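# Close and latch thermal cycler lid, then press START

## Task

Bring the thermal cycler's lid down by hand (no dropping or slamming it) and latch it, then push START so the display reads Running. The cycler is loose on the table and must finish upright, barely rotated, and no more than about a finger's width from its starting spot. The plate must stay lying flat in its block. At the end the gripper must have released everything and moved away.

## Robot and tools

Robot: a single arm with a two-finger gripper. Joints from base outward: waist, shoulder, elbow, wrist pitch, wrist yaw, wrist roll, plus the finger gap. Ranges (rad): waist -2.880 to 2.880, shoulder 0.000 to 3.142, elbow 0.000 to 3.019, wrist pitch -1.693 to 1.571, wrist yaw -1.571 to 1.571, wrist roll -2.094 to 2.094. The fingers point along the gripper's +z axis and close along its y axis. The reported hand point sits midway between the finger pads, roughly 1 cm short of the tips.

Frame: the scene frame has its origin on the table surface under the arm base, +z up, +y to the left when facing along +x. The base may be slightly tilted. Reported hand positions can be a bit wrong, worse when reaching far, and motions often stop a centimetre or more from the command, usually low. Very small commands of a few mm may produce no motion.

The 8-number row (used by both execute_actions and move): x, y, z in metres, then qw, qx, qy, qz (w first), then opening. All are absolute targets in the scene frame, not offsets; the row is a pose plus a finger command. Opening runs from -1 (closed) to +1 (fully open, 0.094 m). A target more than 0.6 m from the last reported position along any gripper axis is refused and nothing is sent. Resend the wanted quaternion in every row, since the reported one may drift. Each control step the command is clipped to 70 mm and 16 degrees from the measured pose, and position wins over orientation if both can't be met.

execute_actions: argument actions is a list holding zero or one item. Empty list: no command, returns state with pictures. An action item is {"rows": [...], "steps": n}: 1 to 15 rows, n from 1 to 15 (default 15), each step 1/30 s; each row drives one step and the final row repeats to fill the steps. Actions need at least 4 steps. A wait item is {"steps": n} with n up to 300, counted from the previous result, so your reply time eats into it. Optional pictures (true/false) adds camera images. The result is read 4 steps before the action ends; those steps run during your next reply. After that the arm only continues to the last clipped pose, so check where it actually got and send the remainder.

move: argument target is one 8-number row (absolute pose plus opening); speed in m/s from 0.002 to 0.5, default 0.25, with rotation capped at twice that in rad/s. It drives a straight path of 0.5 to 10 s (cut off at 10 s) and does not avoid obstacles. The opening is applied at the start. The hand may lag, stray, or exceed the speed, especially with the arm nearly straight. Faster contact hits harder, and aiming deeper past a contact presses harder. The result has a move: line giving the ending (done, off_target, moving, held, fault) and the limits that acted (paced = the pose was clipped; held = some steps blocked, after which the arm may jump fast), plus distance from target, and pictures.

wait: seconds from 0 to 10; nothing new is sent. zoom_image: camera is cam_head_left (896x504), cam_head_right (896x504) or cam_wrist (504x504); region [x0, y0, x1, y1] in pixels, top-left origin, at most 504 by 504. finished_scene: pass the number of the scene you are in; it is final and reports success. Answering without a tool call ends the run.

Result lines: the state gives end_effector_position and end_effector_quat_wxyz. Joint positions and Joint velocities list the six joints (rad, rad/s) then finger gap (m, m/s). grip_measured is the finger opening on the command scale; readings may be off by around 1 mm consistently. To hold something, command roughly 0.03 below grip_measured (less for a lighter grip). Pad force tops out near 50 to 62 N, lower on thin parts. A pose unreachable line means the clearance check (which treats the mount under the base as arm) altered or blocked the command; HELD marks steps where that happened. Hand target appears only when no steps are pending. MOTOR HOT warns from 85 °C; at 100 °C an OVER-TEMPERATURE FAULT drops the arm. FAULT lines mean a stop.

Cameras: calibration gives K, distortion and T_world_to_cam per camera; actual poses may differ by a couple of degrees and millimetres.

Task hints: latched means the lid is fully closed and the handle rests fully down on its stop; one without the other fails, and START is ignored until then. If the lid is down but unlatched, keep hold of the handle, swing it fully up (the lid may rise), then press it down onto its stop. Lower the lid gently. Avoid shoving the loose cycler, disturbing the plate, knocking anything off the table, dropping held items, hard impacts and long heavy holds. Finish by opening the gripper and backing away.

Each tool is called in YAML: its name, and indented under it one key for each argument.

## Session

execute_actions:
  actions: []

Scene clock: 0.00 s of 7800.00 s.
end_effector_position=(+0.0439, -0.2586, +0.1125) grip_measured=+1.000 end_effector_quat_wxyz=(-0.140, -0.356, +0.879, +0.284)
Joint positions: [-1.31   2.183  0.894 -0.523  0.09  -1.927  0.094]
Joint velocities: [-0.005 -0.005 -0.002 -0.007 -0.081 -0.051  0.   ]
Motor temperatures (°C, as the motors report them): [24 26 22 24 23 24]
Hand target: +0.043, -0.256, +0.113; -0.140, -0.355, +0.878, +0.288
camera_calibration (this result's frames):
cam_wrist: T_world_to_cam=[[0.538464, -0.584107, -0.607351, -0.105344], [-0.308842, -0.807411, 0.502697, -0.242925], [-0.784011, -0.0831089, -0.615158, 0.198174], [0, 0, 0, 1]] pos_world=[0.137069, -0.241203, 0.180046]

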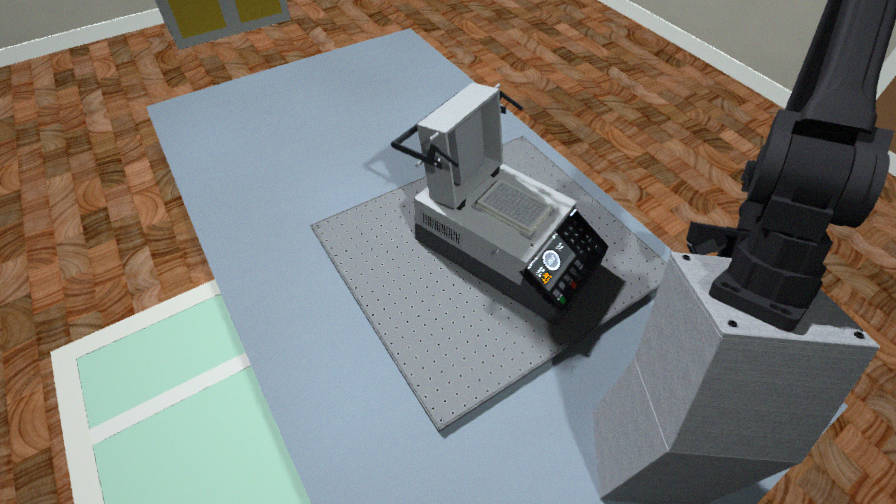

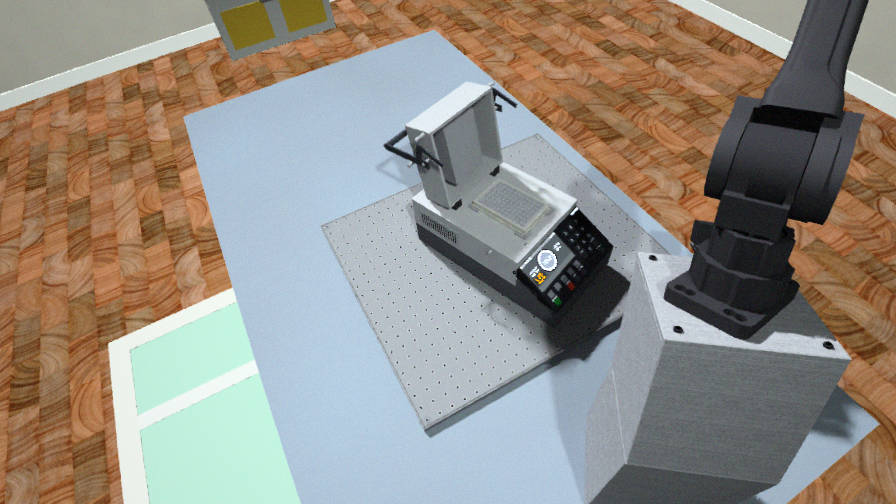

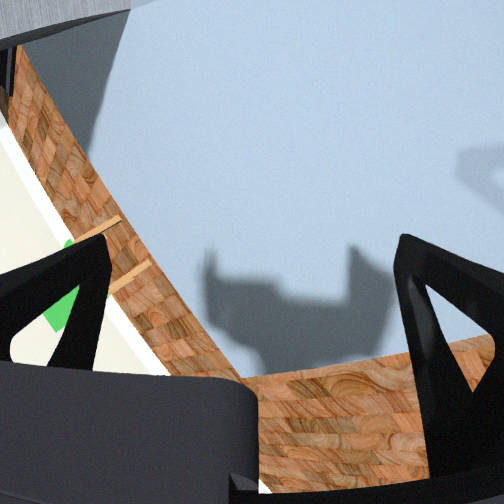

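zoom_image:
  camera: "cam_head_left"
  region: [380, 70, 630, 320]

Region (380, 70, 630, 320) of cam_head_left's 896x504 image, scaled by 2.016, with more detail than that image has.

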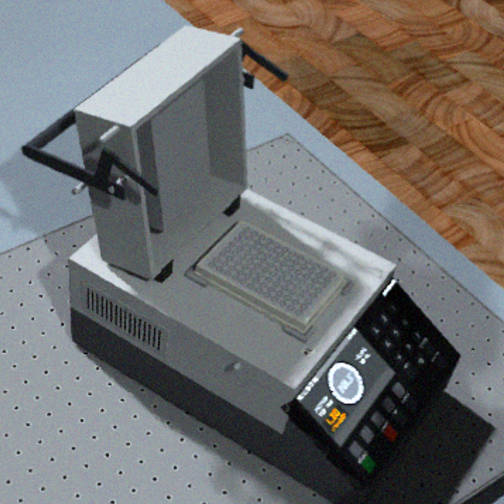

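move:
  target: [0.25,-0.32,0.44,0,0.17,0.985,0,-0.1]
  speed: 0.35

move:
  target: [0.672,0.060,0.41,-0.076,0.576,0.807,-0.106,-0.1]
  speed: 0.35

Scene clock: 3.07 s of 7800.00 s.
end_effector_position=(+0.2388, -0.3077, +0.4380) grip_measured=-0.098 end_effector_quat_wxyz=(-0.002, +0.176, +0.984, +0.008)
Joint positions: [-1.144  1.067  0.805 -0.954 -0.128 -0.622  0.042]
Joint velocities: [ 0.005 -0.015  0.002 -0.007  0.066 -0.051  0.   ]
Motor temperatures (°C, as the motors report them): [24 26 22 24 23 24]
Hand target: +0.249, -0.315, +0.445; +0.003, +0.175, +0.985, +0.002
Off the commanded pose: 0.017 m, 1 deg.
Kept back: nothing.
move: off_target
camera_calibration (this result's frames):
cam_wrist: T_world_to_cam=[[-0.35084, -0.936103, -0.0249448, -0.192265], [-0.759634, 0.268922, 0.592147, 0.0136635], [-0.547602, 0.226697, -0.805444, 0.669305], [0, 0, 0, 1]] pos_world=[0.309438, -0.335384, 0.526201]

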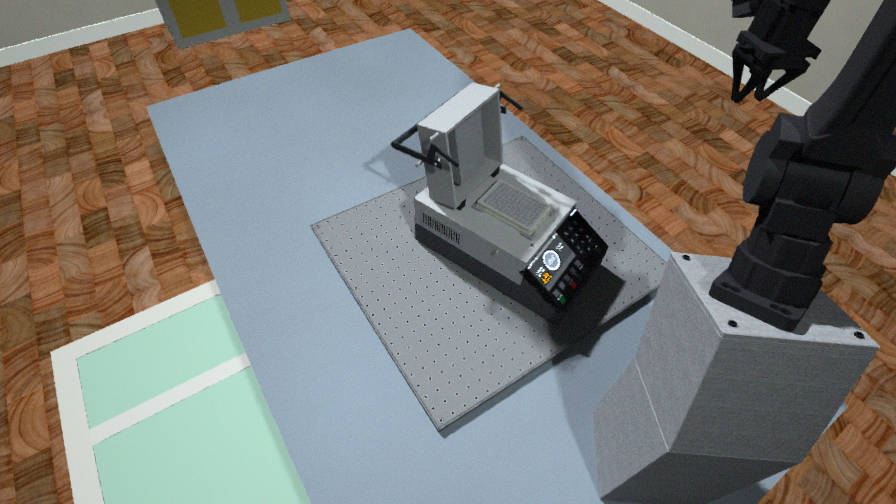

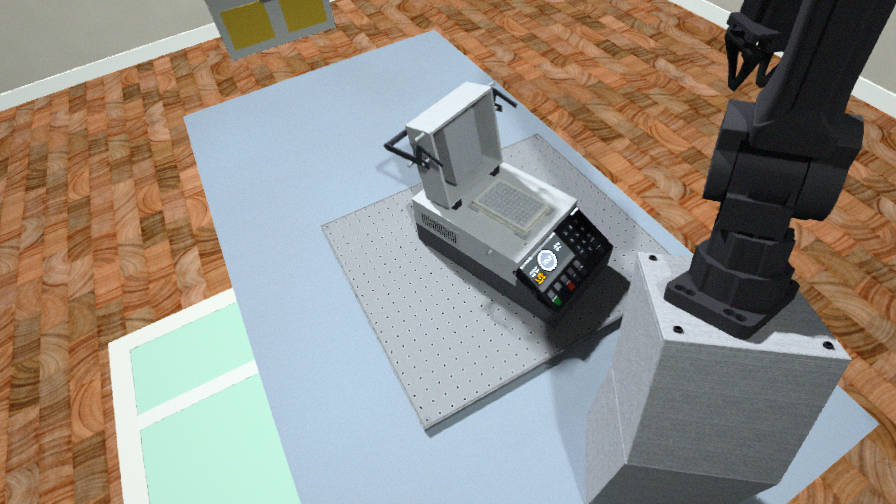

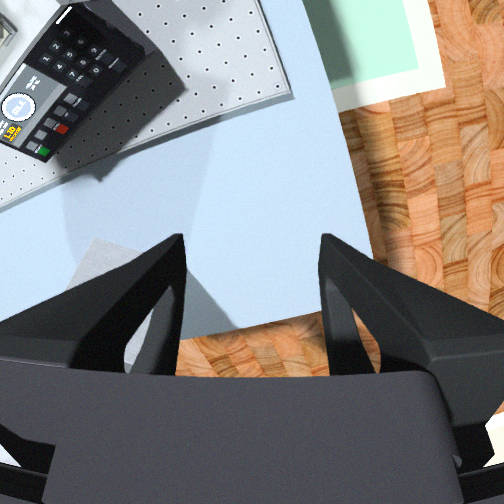

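Scene clock: 5.47 s of 7800.00 s.
end_effector_position=(+0.6628, +0.0593, +0.4027) grip_measured=-0.098 end_effector_quat_wxyz=(-0.079, +0.569, +0.812, -0.110)
Joint positions: [ 0.064  2.08   2.031 -1.551  0.33   1.483  0.042]
Joint velocities: [-0.015 -0.005 -0.002 -0.012 -0.051 -0.022 -0.   ]
Motor temperatures (°C, as the motors report them): [24 26 23 24 23 25]
Hand target: +0.675, +0.058, +0.413; -0.069, +0.577, +0.807, -0.100
Off the commanded pose: 0.012 m, 1 deg.
Kept back: nothing.
move: off_target
camera_calibration (this result's frames):
cam_wrist: T_world_to_cam=[[-0.90946, -0.326258, 0.257754, 0.519413], [-0.130443, 0.812498, 0.568183, -0.18167], [-0.394799, 0.483118, -0.781493, 0.663781], [0, 0, 0, 1]] pos_world=[0.710749, -0.00361506, 0.488081]

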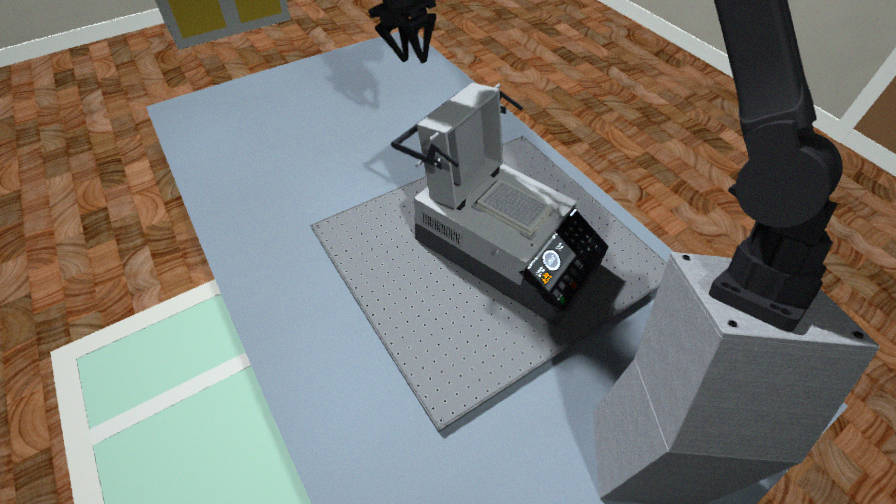

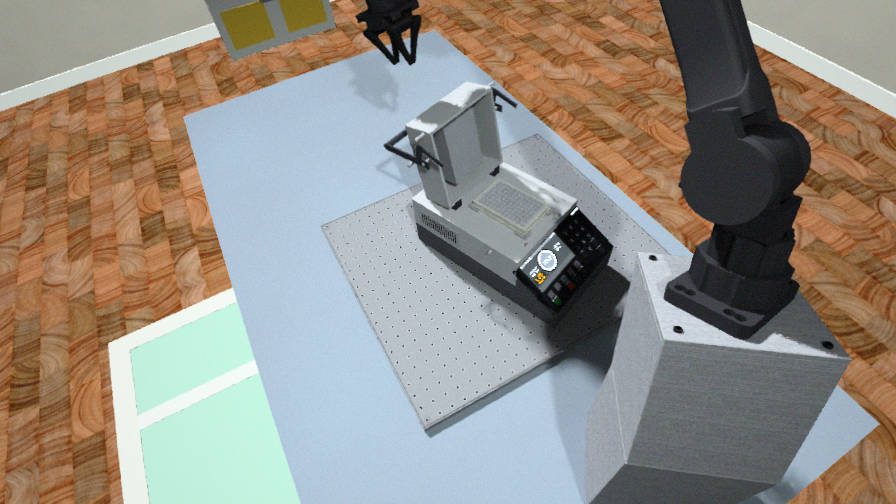

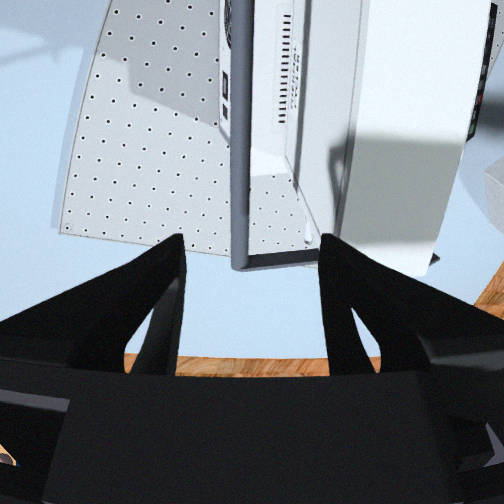

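move:
  target: [0.657,0.053,0.325,-0.076,0.576,0.807,-0.106,-0.1]
  speed: 0.15

Scene clock: 7.00 s of 7800.00 s.
end_effector_position=(+0.6570, +0.0585, +0.3298) grip_measured=-0.098 end_effector_quat_wxyz=(-0.075, +0.575, +0.808, -0.107)
Joint positions: [ 0.031  2.135  1.94  -1.385  0.33   1.46   0.042]
Joint velocities: [-0.024 -0.005 -0.017 -0.002 -0.007  0.007 -0.001]
Motor temperatures (°C, as the motors report them): [24 26 23 24 23 25]
Hand target: +0.658, +0.053, +0.325; -0.076, +0.576, +0.807, -0.106
Off the commanded pose: 0.007 m, 0 deg.
Kept back: nothing.
move: done
camera_calibration (this result's frames):
cam_wrist: T_world_to_cam=[[-0.916268, -0.313732, 0.24905, 0.539265], [-0.124994, 0.814634, 0.566346, -0.143427], [-0.380566, 0.487795, -0.785638, 0.596609], [0, 0, 0, 1]] pos_world=[0.703232, -0.004997, 0.415644]

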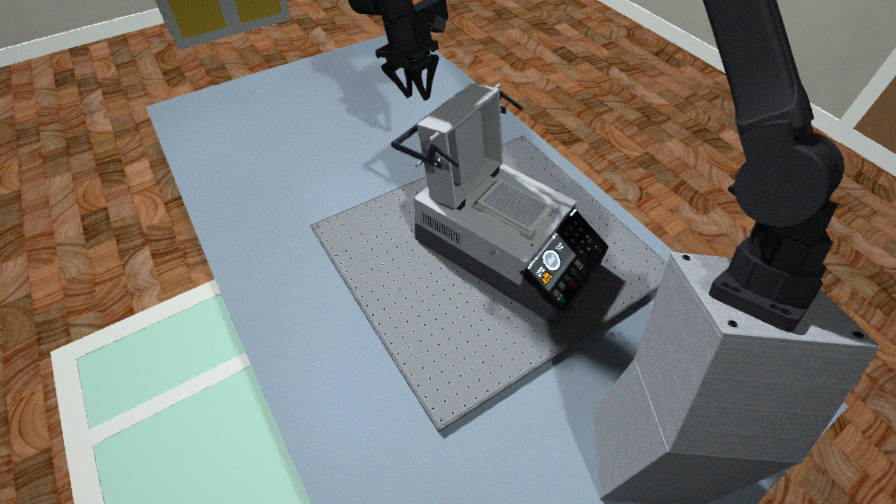

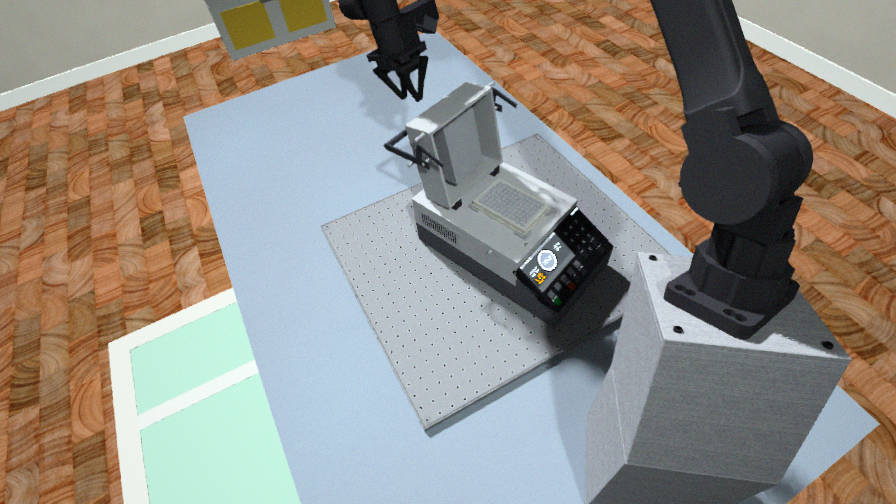

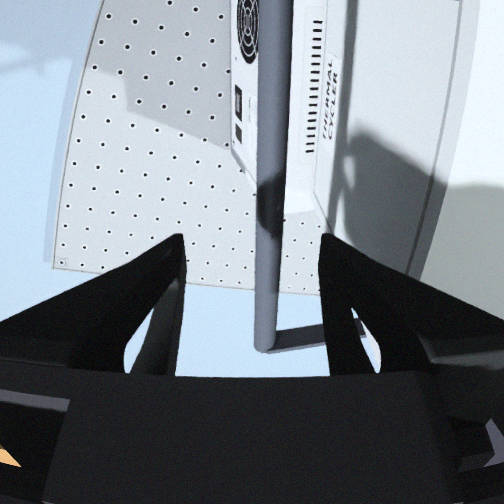

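move:
  target: [0.638,0.043,0.267,-0.076,0.576,0.807,-0.106,-0.3]
  speed: 0.08

Scene clock: 8.53 s of 7800.00 s.
end_effector_position=(+0.6415, +0.0490, +0.2774) grip_measured=-0.298 end_effector_quat_wxyz=(-0.071, +0.575, +0.808, -0.103)
Joint positions: [-0.002  2.154  1.834 -1.237  0.33   1.422  0.033]
Joint velocities: [-0.015 -0.005 -0.022  0.012  0.066  0.037 -0.   ]
Motor temperatures (°C, as the motors report them): [24 27 23 24 23 25]
Hand target: +0.639, +0.043, +0.267; -0.076, +0.576, +0.807, -0.106
Off the commanded pose: 0.013 m, 1 deg.
Kept back: nothing.
move: off_target
camera_calibration (this result's frames):
cam_wrist: T_world_to_cam=[[-0.919294, -0.313195, 0.238345, 0.540058], [-0.130364, 0.81372, 0.566449, -0.104493], [-0.371355, 0.489662, -0.788877, 0.549104], [0, 0, 0, 1]] pos_world=[0.686762, -0.0147038, 0.363645]

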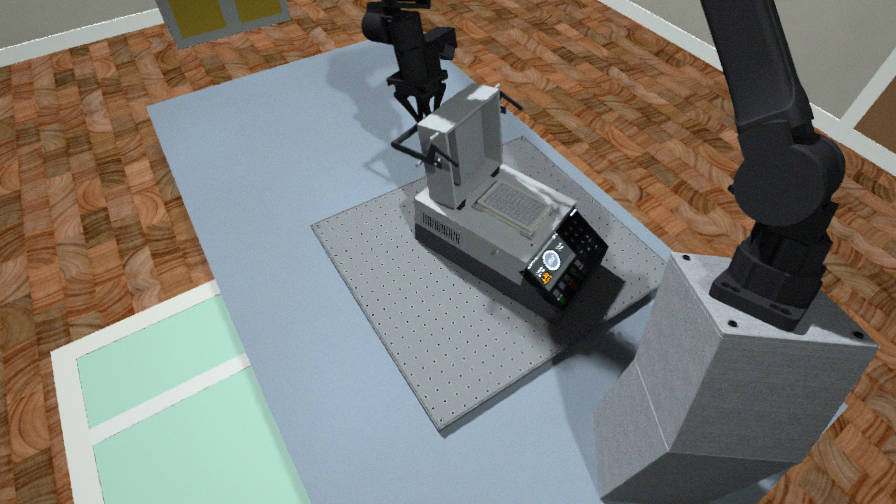

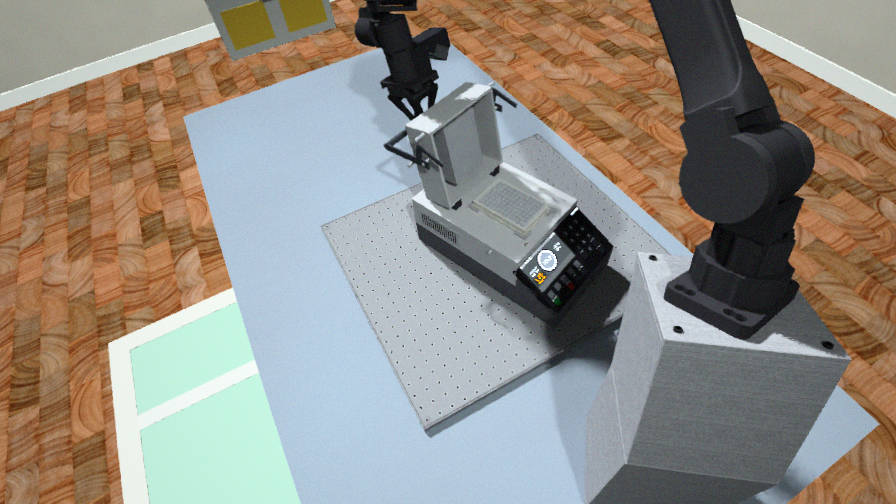

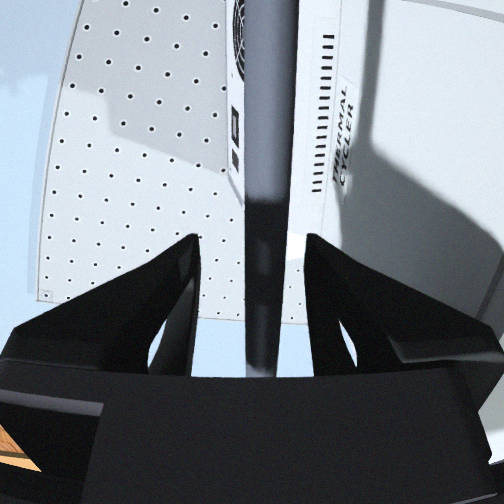

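Lower 7 mm more, then close.

execute_actions:
  actions:
    - {"rows":[[0.637,0.043,0.265,-0.076,0.576,0.807,-0.106,-0.3],[0.636,0.043,0.263,-0.076,0.576,0.807,-0.106,-0.3],[0.635,0.042,0.261,-0.076,0.576,0.807,-0.106,-0.35],[0.634,0.042,0.259,-0.076,0.576,0.807,-0.106,-0.4],[0.634,0.042,0.259,-0.076,0.576,0.807,-0.106,-0.45],[0.634,0.042,0.259,-0.076,0.576,0.807,-0.106,-0.5],[0.634,0.042,0.259,-0.076,0.576,0.807,-0.106,-0.55],[0.634,0.042,0.259,-0.076,0.576,0.807,-0.106,-0.6],[0.634,0.042,0.259,-0.076,0.576,0.807,-0.106,-0.65],[0.634,0.042,0.259,-0.076,0.576,0.807,-0.106,-0.69],[0.634,0.042,0.259,-0.076,0.576,0.807,-0.106,-0.72],[0.634,0.042,0.259,-0.076,0.576,0.807,-0.106,-0.75],[0.634,0.042,0.259,-0.076,0.576,0.807,-0.106,-0.78],[0.634,0.042,0.259,-0.076,0.576,0.807,-0.106,-0.80]],"steps":15}

wait:
  seconds: 0.2

Scene clock: 9.17 s of 7800.00 s.
end_effector_position=(+0.6366, +0.0506, +0.2701) grip_measured=-0.702 end_effector_quat_wxyz=(-0.071, +0.574, +0.809, -0.102)
Joint positions: [-0.002  2.154  1.812 -1.213  0.33   1.417  0.014]
Joint velocities: [-0.005 -0.005 -0.037  0.002 -0.022  0.007 -0.032]
Motor temperatures (°C, as the motors report them): [24 27 24 24 23 25]
Steps of this call (steps 1 to 8: nothing new was sent; steps 9 to 19: the first 11 steps of this action). Readings (end_effector_position):
9: (+0.6415, +0.0491, +0.2771)
10: (+0.6417, +0.0493, +0.2765)
12: (+0.6407, +0.0498, +0.2742)
16: (+0.6368, +0.0505, +0.2705)
19: the state above

Scene clock: 9.50 s of 7800.00 s.
end_effector_position=(+0.6355, +0.0500, +0.2691) grip_measured=-0.779 end_effector_quat_wxyz=(-0.072, +0.574, +0.809, -0.103)
Joint positions: [-0.003  2.155  1.809 -1.213  0.33   1.418  0.01 ]
Joint velocities: [-0.005 -0.005 -0.027 -0.007  0.022 -0.037  0.   ]
Motor temperatures (°C, as the motors report them): [24 27 24 24 23 25]
Hand target: +0.634, +0.042, +0.259; -0.076, +0.576, +0.807, -0.106
Off the commanded pose: 0.013 m, 1 deg.
Kept back: nothing.
Steps of this call (steps 1 to 4: the last 4 steps of your previous action; steps 5 to 10: nothing new was sent). Readings (end_effector_position):
1: (+0.6358, +0.0504, +0.2697)
2: (+0.6355, +0.0499, +0.2694)
4: (+0.6355, +0.0500, +0.2691)
8: (+0.6355, +0.0500, +0.2691)
10: the state above
camera_calibration (this result's frames):
cam_wrist: T_world_to_cam=[[-0.917596, -0.316547, 0.240448, 0.535305], [-0.131851, 0.813001, 0.567138, -0.100588], [-0.37501, 0.4887, -0.787743, 0.541921], [0, 0, 0, 1]] pos_world=[0.681157, -0.0136097, 0.355229]

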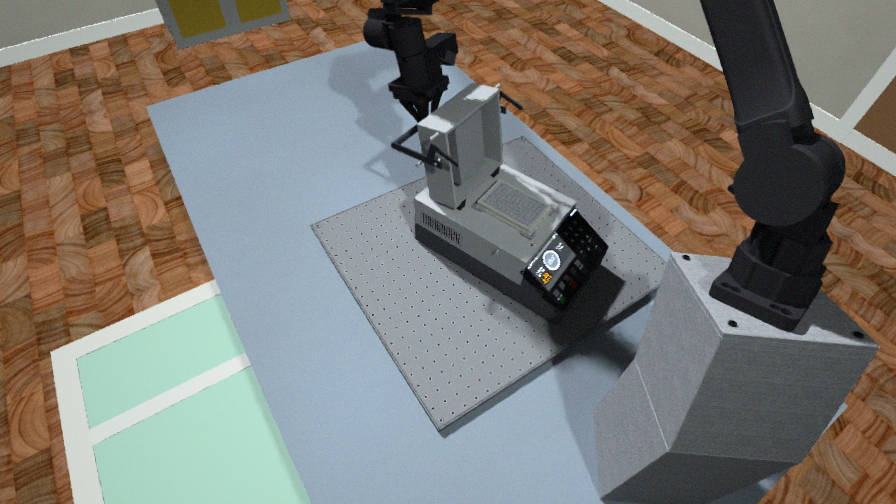

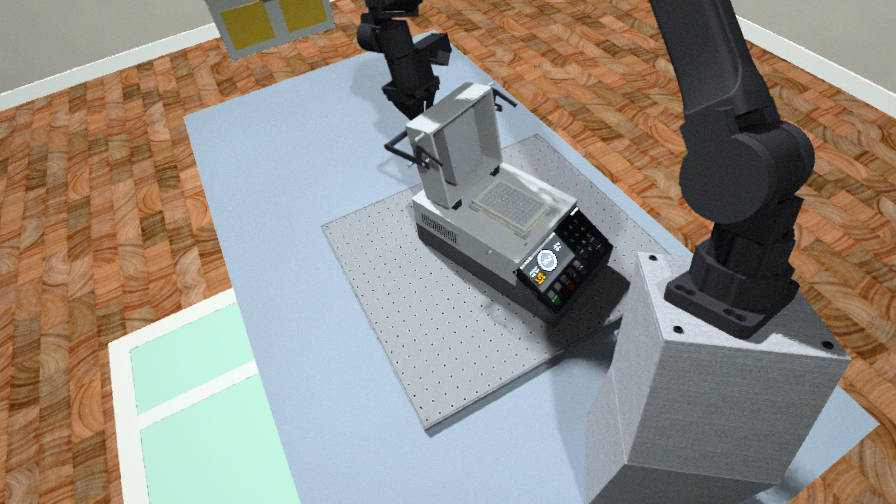

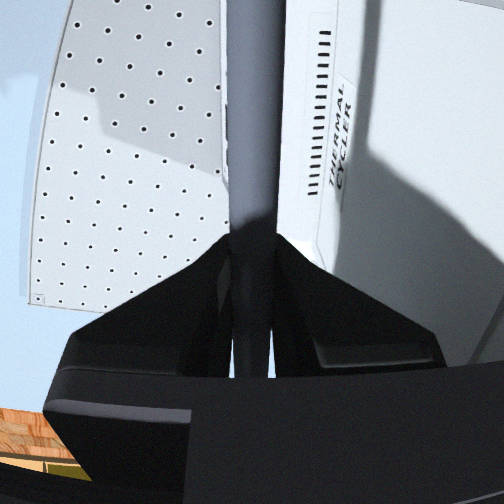

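move:
  target: [0.542,0.016,0.328,-0.051,0.579,0.811,-0.071,-0.80]
  speed: 0.07

move:
  target: [0.4746,-0.0075,0.326,0,0.581,0.814,0,-0.80]
  speed: 0.07

Scene clock: 19.97 s of 7800.00 s.
end_effector_position=(+0.5618, +0.0248, +0.3224) grip_measured=-0.779 end_effector_quat_wxyz=(-0.032, +0.583, +0.810, -0.055)
Joint positions: [-0.011  1.829  1.373 -0.969  0.315  1.382  0.01 ]
Joint velocities: [-0.015 -0.005 -0.022 -0.002 -0.037 -0.037 -0.   ]
Motor temperatures (°C, as the motors report them): [24 28 24 24 23 24]
Hand target: +0.542, +0.017, +0.327; -0.051, +0.579, +0.810, -0.071
Off the commanded pose: 0.022 m, 3 deg.
Kept back: nothing.
After step 90, 5.47 s passed at rest.
move: off_target
camera_calibration (this result's frames):
cam_wrist: T_world_to_cam=[[-0.943122, -0.311349, 0.116544, 0.501122], [-0.192267, 0.796818, 0.572812, -0.087543], [-0.271209, 0.517824, -0.811359, 0.517097], [0, 0, 0, 1]] pos_world=[0.596029, -0.0419859, 0.411295]

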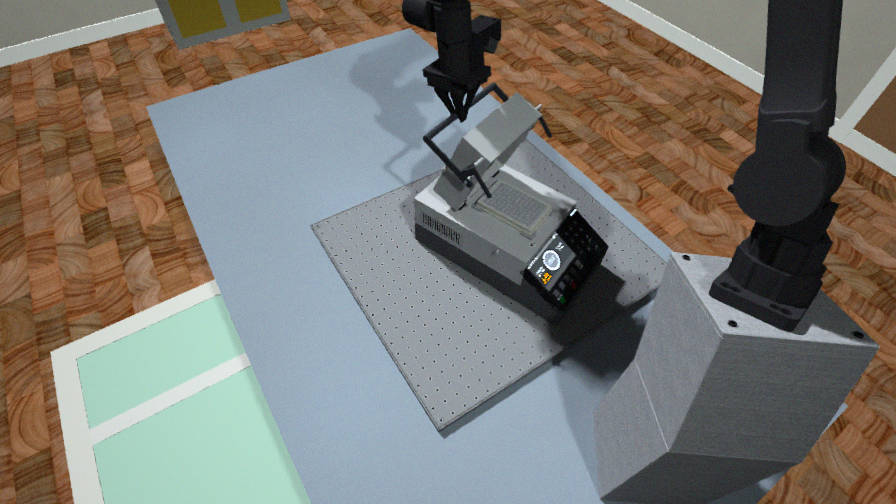

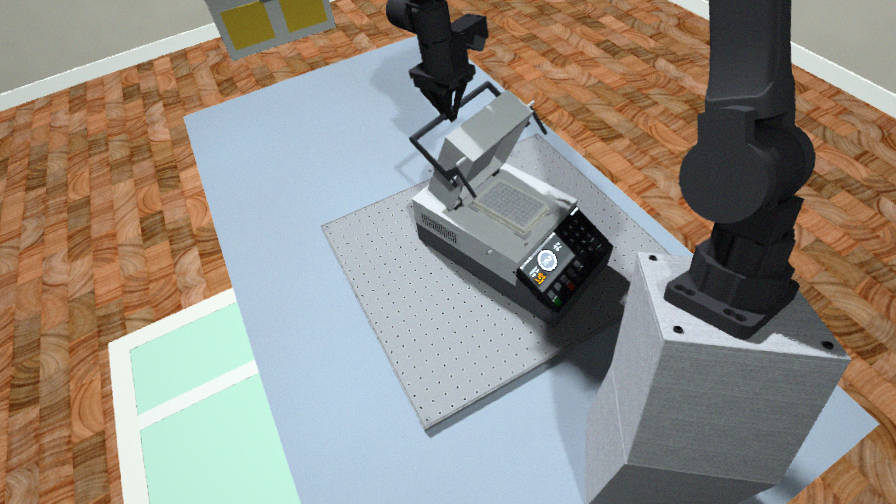

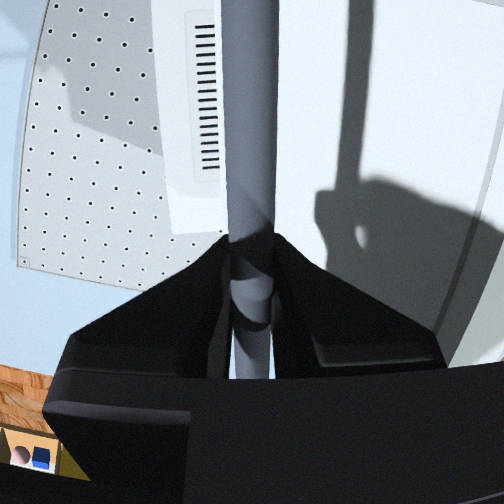

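Scene clock: 21.63 s of 7800.00 s.
end_effector_position=(+0.4937, +0.0004, +0.3263) grip_measured=-0.778 end_effector_quat_wxyz=(+0.015, +0.583, +0.812, +0.015)
Joint positions: [-0.063  1.599  1.004 -0.644  0.258  1.28   0.01 ]
Joint velocities: [-0.015 -0.005  0.012 -0.022 -0.022 -0.051 -0.002]
Motor temperatures (°C, as the motors report them): [24 28 24 24 23 24]
Hand target: +0.475, -0.007, +0.325; -0.001, +0.582, +0.814, -0.000
Off the commanded pose: 0.021 m, 2 deg.
Kept back: nothing.
move: off_target
camera_calibration (this result's frames):
cam_wrist: T_world_to_cam=[[-0.94743, -0.315641, -0.0524193, 0.486094], [-0.286041, 0.762122, 0.580818, -0.0397026], [-0.14338, 0.565279, -0.812344, 0.451643], [0, 0, 0, 1]] pos_world=[0.51394, -0.0716146, 0.41543]

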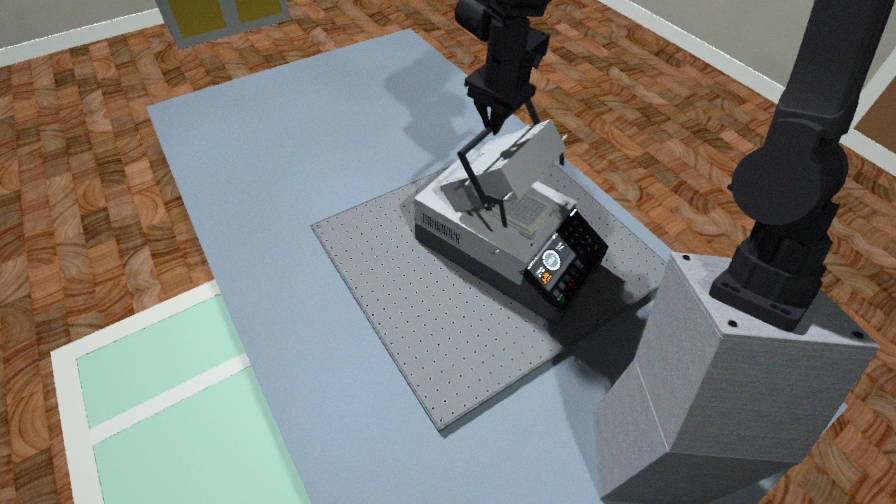

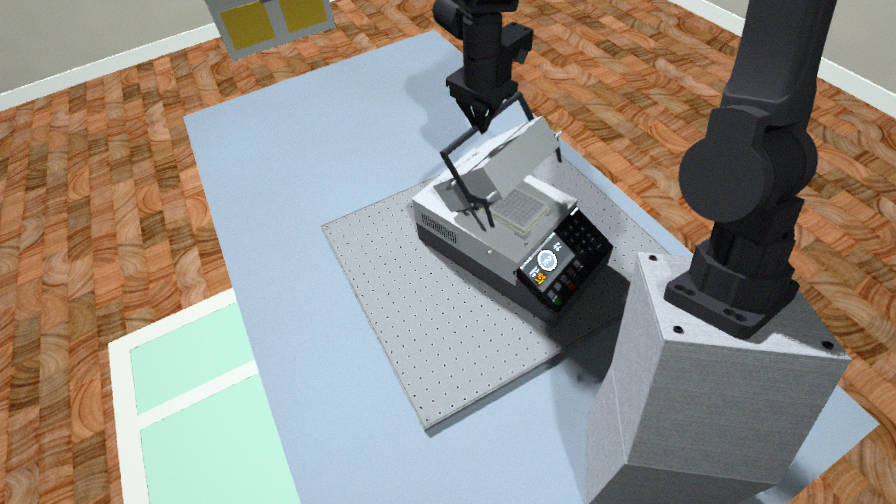

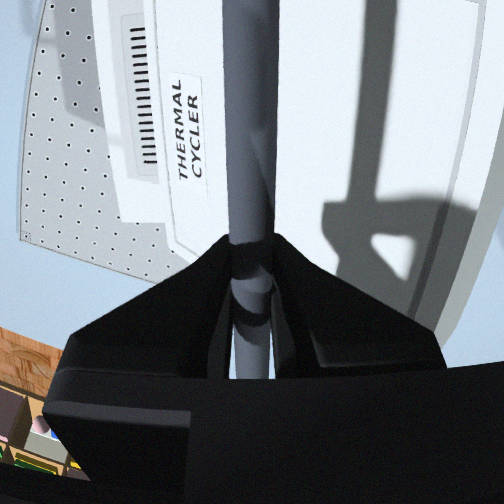

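zoom_image:
  camera: "cam_head_left"
  region: [410, 100, 590, 280]

Region (410, 100, 590, 280) of cam_head_left's 896x504 image, scaled by 2.800, with more detail than that image has.

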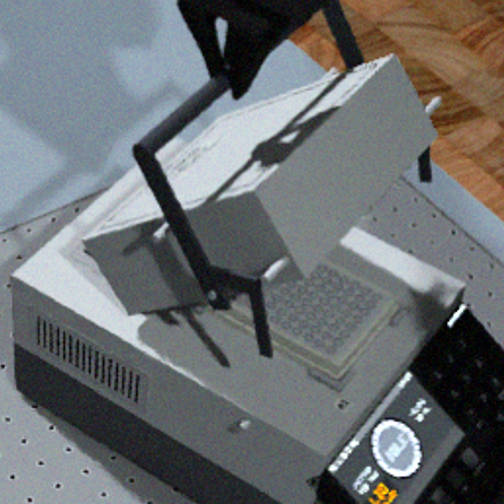

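move:
  target: [0.4274,-0.0237,0.298,0.025,0.580,0.813,0.036,-0.80]
  speed: 0.06

Scene clock: 23.50 s of 7800.00 s.
end_effector_position=(+0.4447, -0.0176, +0.2967) grip_measured=-0.779 end_effector_quat_wxyz=(+0.037, +0.581, +0.811, +0.049)
Joint positions: [-0.133  1.545  0.79  -0.392  0.203  1.194  0.01 ]
Joint velocities: [-0.005 -0.005 -0.017  0.002 -0.022 -0.081 -0.002]
Motor temperatures (°C, as the motors report them): [24 28 23 24 23 24]
Hand target: +0.428, -0.023, +0.297; +0.025, +0.580, +0.813, +0.036
Off the commanded pose: 0.018 m, 2 deg.
Kept back: nothing.
move: off_target
camera_calibration (this result's frames):
cam_wrist: T_world_to_cam=[[-0.939933, -0.314814, -0.13198, 0.452677], [-0.330873, 0.745111, 0.579079, -0.00273675], [-0.0839624, 0.587964, -0.804518, 0.4024], [0, 0, 0, 1]] pos_world=[0.458367, -0.0920484, 0.385067]

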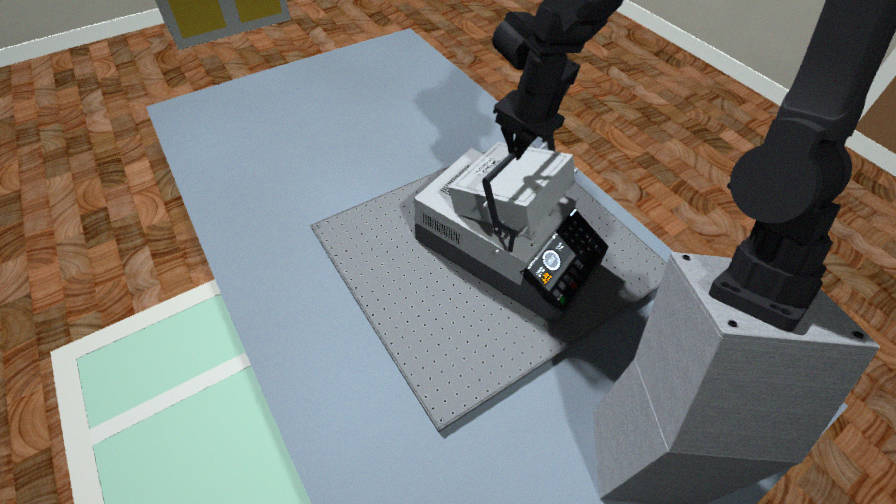

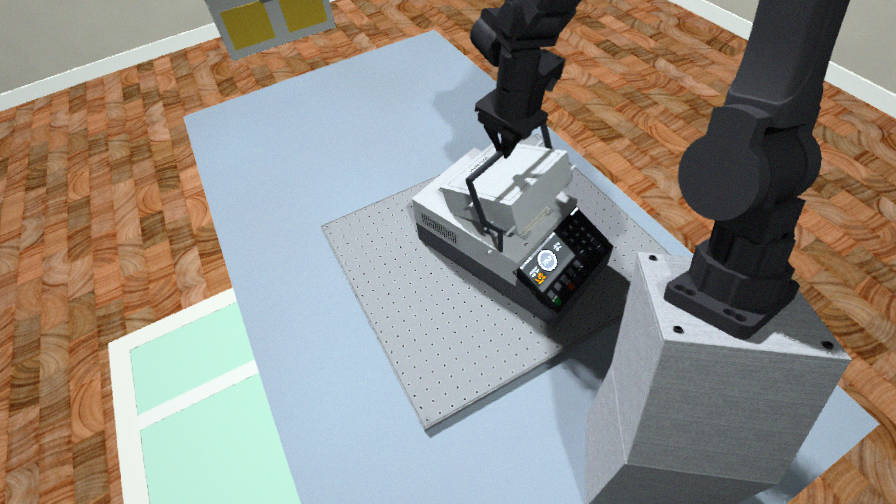

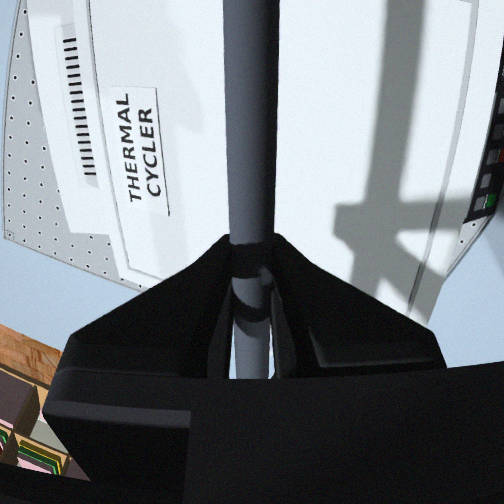

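move:
  target: [0.4094,-0.030,0.265,0.025,0.580,0.813,0.036,-0.80]
  speed: 0.03

zoom_image:
  camera: "cam_head_left"
  region: [430, 130, 610, 310]

Scene clock: 25.60 s of 7800.00 s.
end_effector_position=(+0.4321, -0.0222, +0.2747) grip_measured=-0.779 end_effector_quat_wxyz=(+0.044, +0.580, +0.811, +0.058)
Joint positions: [-0.163  1.578  0.736 -0.278  0.182  1.16   0.01 ]
Joint velocities: [ 0.005  0.005 -0.012 -0.017  0.022  0.037  0.001]
Motor temperatures (°C, as the motors report them): [24 28 23 24 23 24]
Hand target: +0.410, -0.029, +0.265; +0.025, +0.580, +0.814, +0.036
Off the commanded pose: 0.026 m, 3 deg.
Kept back: nothing.
move: off_target
camera_calibration (this result's frames):
cam_wrist: T_world_to_cam=[[-0.935867, -0.316281, -0.155304, 0.441104], [-0.345882, 0.740545, 0.576159, 0.0164988], [-0.0672182, 0.592925, -0.802447, 0.378685], [0, 0, 0, 1]] pos_world=[0.443976, -0.0972373, 0.362874]

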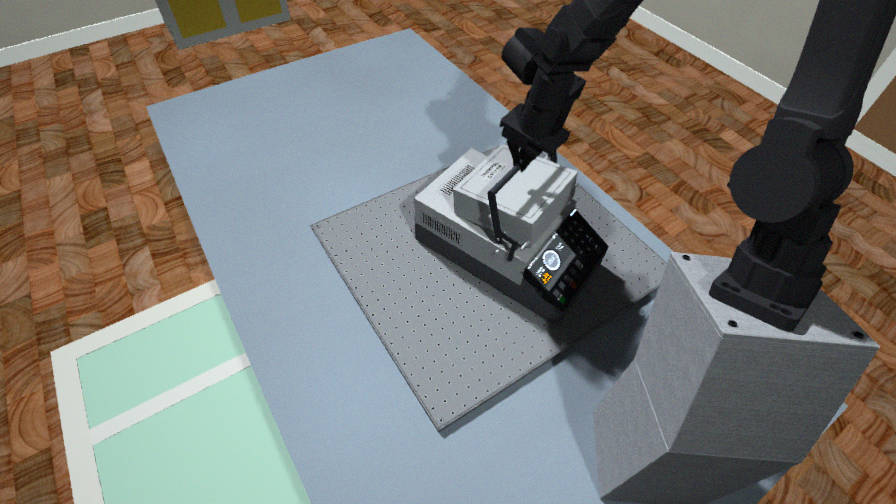

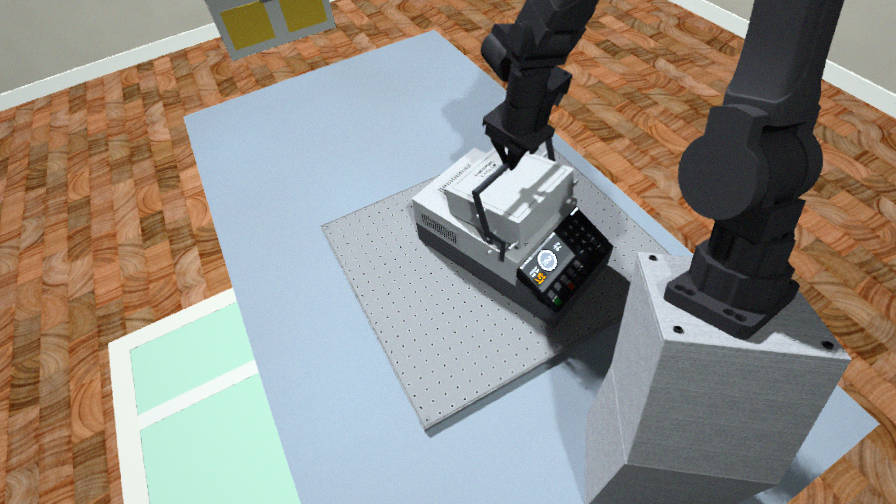

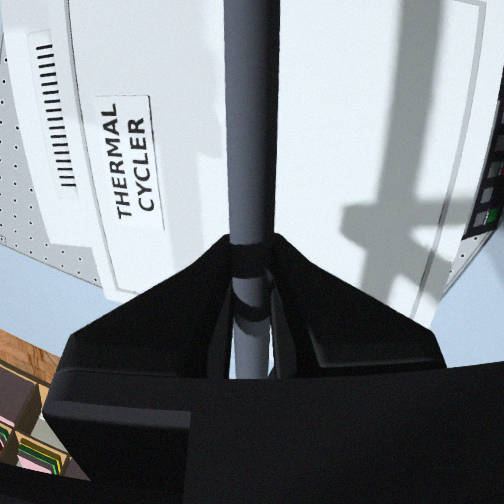

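Region (430, 130, 610, 310) of cam_head_left's 896x504 image, scaled by 2.800, with more detail than that image has.

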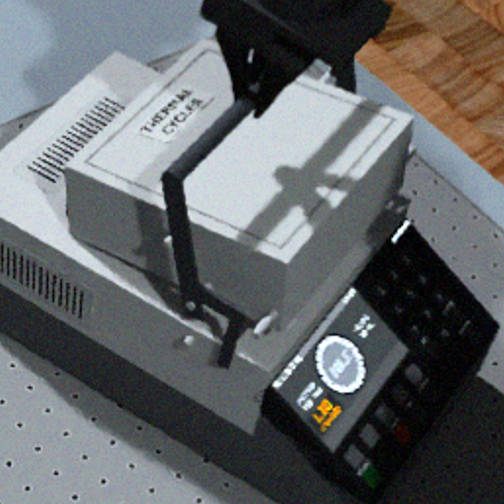

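execute_actions:
  actions:
    - {"rows":[[0.408,-0.0305,0.265,0.026,0.580,0.813,0.037,-0.8],[0.406,-0.031,0.265,0.027,0.580,0.813,0.038,-0.8],[0.404,-0.032,0.265,0.028,0.580,0.813,0.039,-0.8],[0.402,-0.0325,0.265,0.029,0.580,0.813,0.040,-0.8],[0.400,-0.033,0.265,0.030,0.580,0.813,0.042,-0.8],[0.398,-0.034,0.265,0.031,0.580,0.813,0.043,-0.8],[0.396,-0.0345,0.265,0.032,0.580,0.813,0.044,-0.8],[0.394,-0.035,0.265,0.033,0.580,0.813,0.046,-0.8],[0.392,-0.036,0.265,0.034,0.580,0.813,0.047,-0.8],[0.3895,-0.037,0.265,0.035,0.580,0.812,0.049,-0.8],[0.387,-0.0375,0.265,0.036,0.580,0.812,0.050,-0.8],[0.3845,-0.0385,0.265,0.037,0.580,0.812,0.052,-0.8],[0.382,-0.0395,0.265,0.038,0.580,0.812,0.053,-0.8],[0.3795,-0.040,0.265,0.039,0.580,0.812,0.055,-0.8],[0.377,-0.041,0.265,0.040,0.580,0.812,0.056,-0.8]]}

execute_actions:
  actions:
    - {"rows":[[0.3745,-0.042,0.265,0.041,0.579,0.812,0.057,-0.8],[0.372,-0.043,0.265,0.042,0.579,0.812,0.059,-0.8],[0.3695,-0.0435,0.265,0.043,0.579,0.812,0.060,-0.8],[0.367,-0.0445,0.265,0.044,0.579,0.812,0.062,-0.8],[0.3645,-0.0455,0.265,0.045,0.579,0.812,0.063,-0.8],[0.362,-0.046,0.265,0.046,0.579,0.812,0.064,-0.8],[0.3595,-0.047,0.264,0.047,0.579,0.811,0.066,-0.8],[0.357,-0.048,0.264,0.048,0.579,0.811,0.067,-0.8],[0.3545,-0.049,0.264,0.049,0.579,0.811,0.069,-0.8],[0.352,-0.0495,0.263,0.050,0.579,0.811,0.070,-0.8],[0.3495,-0.0505,0.263,0.051,0.579,0.811,0.071,-0.8],[0.347,-0.0515,0.262,0.051,0.579,0.811,0.071,-0.8],[0.3445,-0.052,0.261,0.051,0.579,0.811,0.071,-0.8],[0.342,-0.053,0.260,0.051,0.579,0.811,0.071,-0.8],[0.3395,-0.054,0.259,0.051,0.579,0.811,0.071,-0.8]]}
  pictures: true

Scene clock: 26.30 s of 7800.00 s.
end_effector_position=(+0.4273, -0.0238, +0.2743) grip_measured=-0.779 end_effector_quat_wxyz=(+0.060, +0.579, +0.809, +0.080)
Joint positions: [-0.178  1.56   0.687 -0.195  0.153  1.139  0.01 ]
Joint velocities: [-0.083 -0.132 -0.222  0.261 -0.125 -0.066 -0.001]
Motor temperatures (°C, as the motors report them): [24 28 23 24 23 24]
Steps of this call (steps 1 to 10: nothing new was sent; steps 11 to 21: the first 11 steps of this action). Readings (end_effector_position):
11: (+0.4319, -0.0222, +0.2746)
12: (+0.4316, -0.0223, +0.2743)
14: (+0.4310, -0.0224, +0.2740)
18: (+0.4300, -0.0228, +0.2737)
21: the state above

Scene clock: 26.80 s of 7800.00 s.
end_effector_position=(+0.3958, -0.0351, +0.2768) grip_measured=-0.780 end_effector_quat_wxyz=(+0.078, +0.575, +0.807, +0.108)
Joint positions: [-0.233  1.494  0.559 -0.066  0.092  1.081  0.01 ]
Joint velocities: [-0.142 -0.103 -0.232  0.295 -0.125 -0.168  0.   ]
Motor temperatures (°C, as the motors report them): [24 28 23 24 23 25]
Off your previous action's commanded pose: 0.047 m, 5 deg at its last step (step 4 of this call).
Steps of this call (steps 1 to 4: the last 4 steps of your previous action; steps 5 to 15: the first 11 steps of this action). Readings (end_effector_position):
5: (+0.4183, -0.0270, +0.2761)
6: (+0.4160, -0.0279, +0.2765)
8: (+0.4114, -0.0295, +0.2770)
12: (+0.4024, -0.0329, +0.2773)
15: the state above
camera_calibration (this result's frames):
cam_wrist: T_world_to_cam=[[-0.910191, -0.310406, -0.274226, 0.426343], [-0.413636, 0.715373, 0.563157, 0.0418377], [0.0213667, 0.626011, -0.779522, 0.345318], [0, 0, 0, 1]] pos_world=[0.397981, -0.113763, 0.362536]

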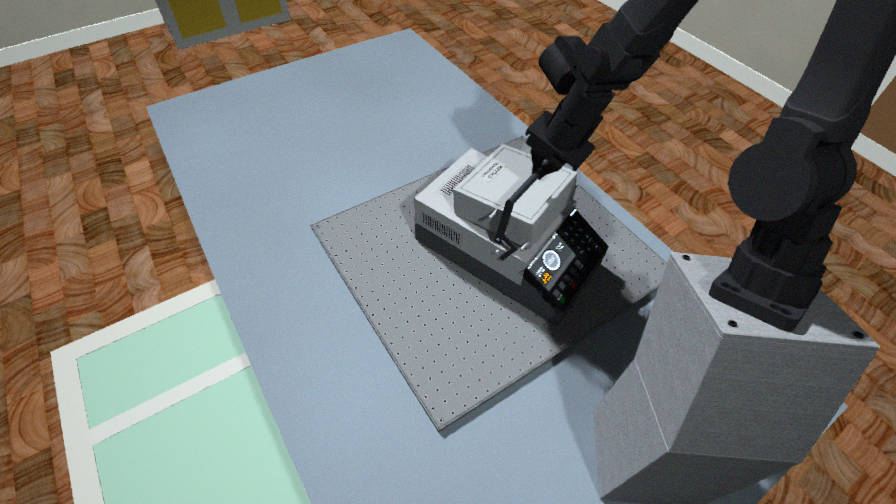

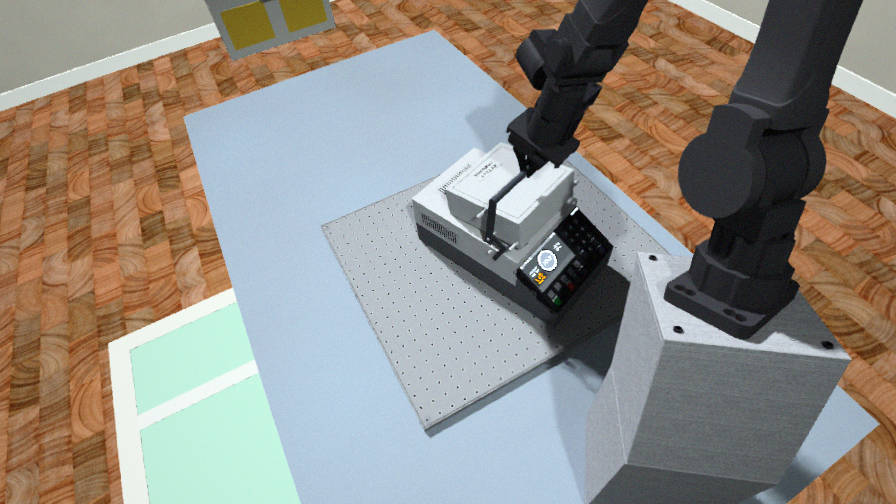

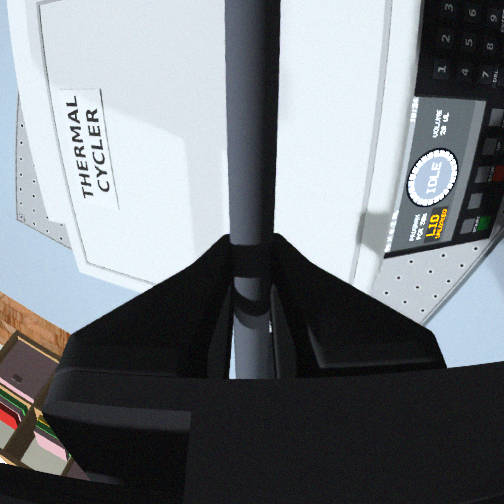

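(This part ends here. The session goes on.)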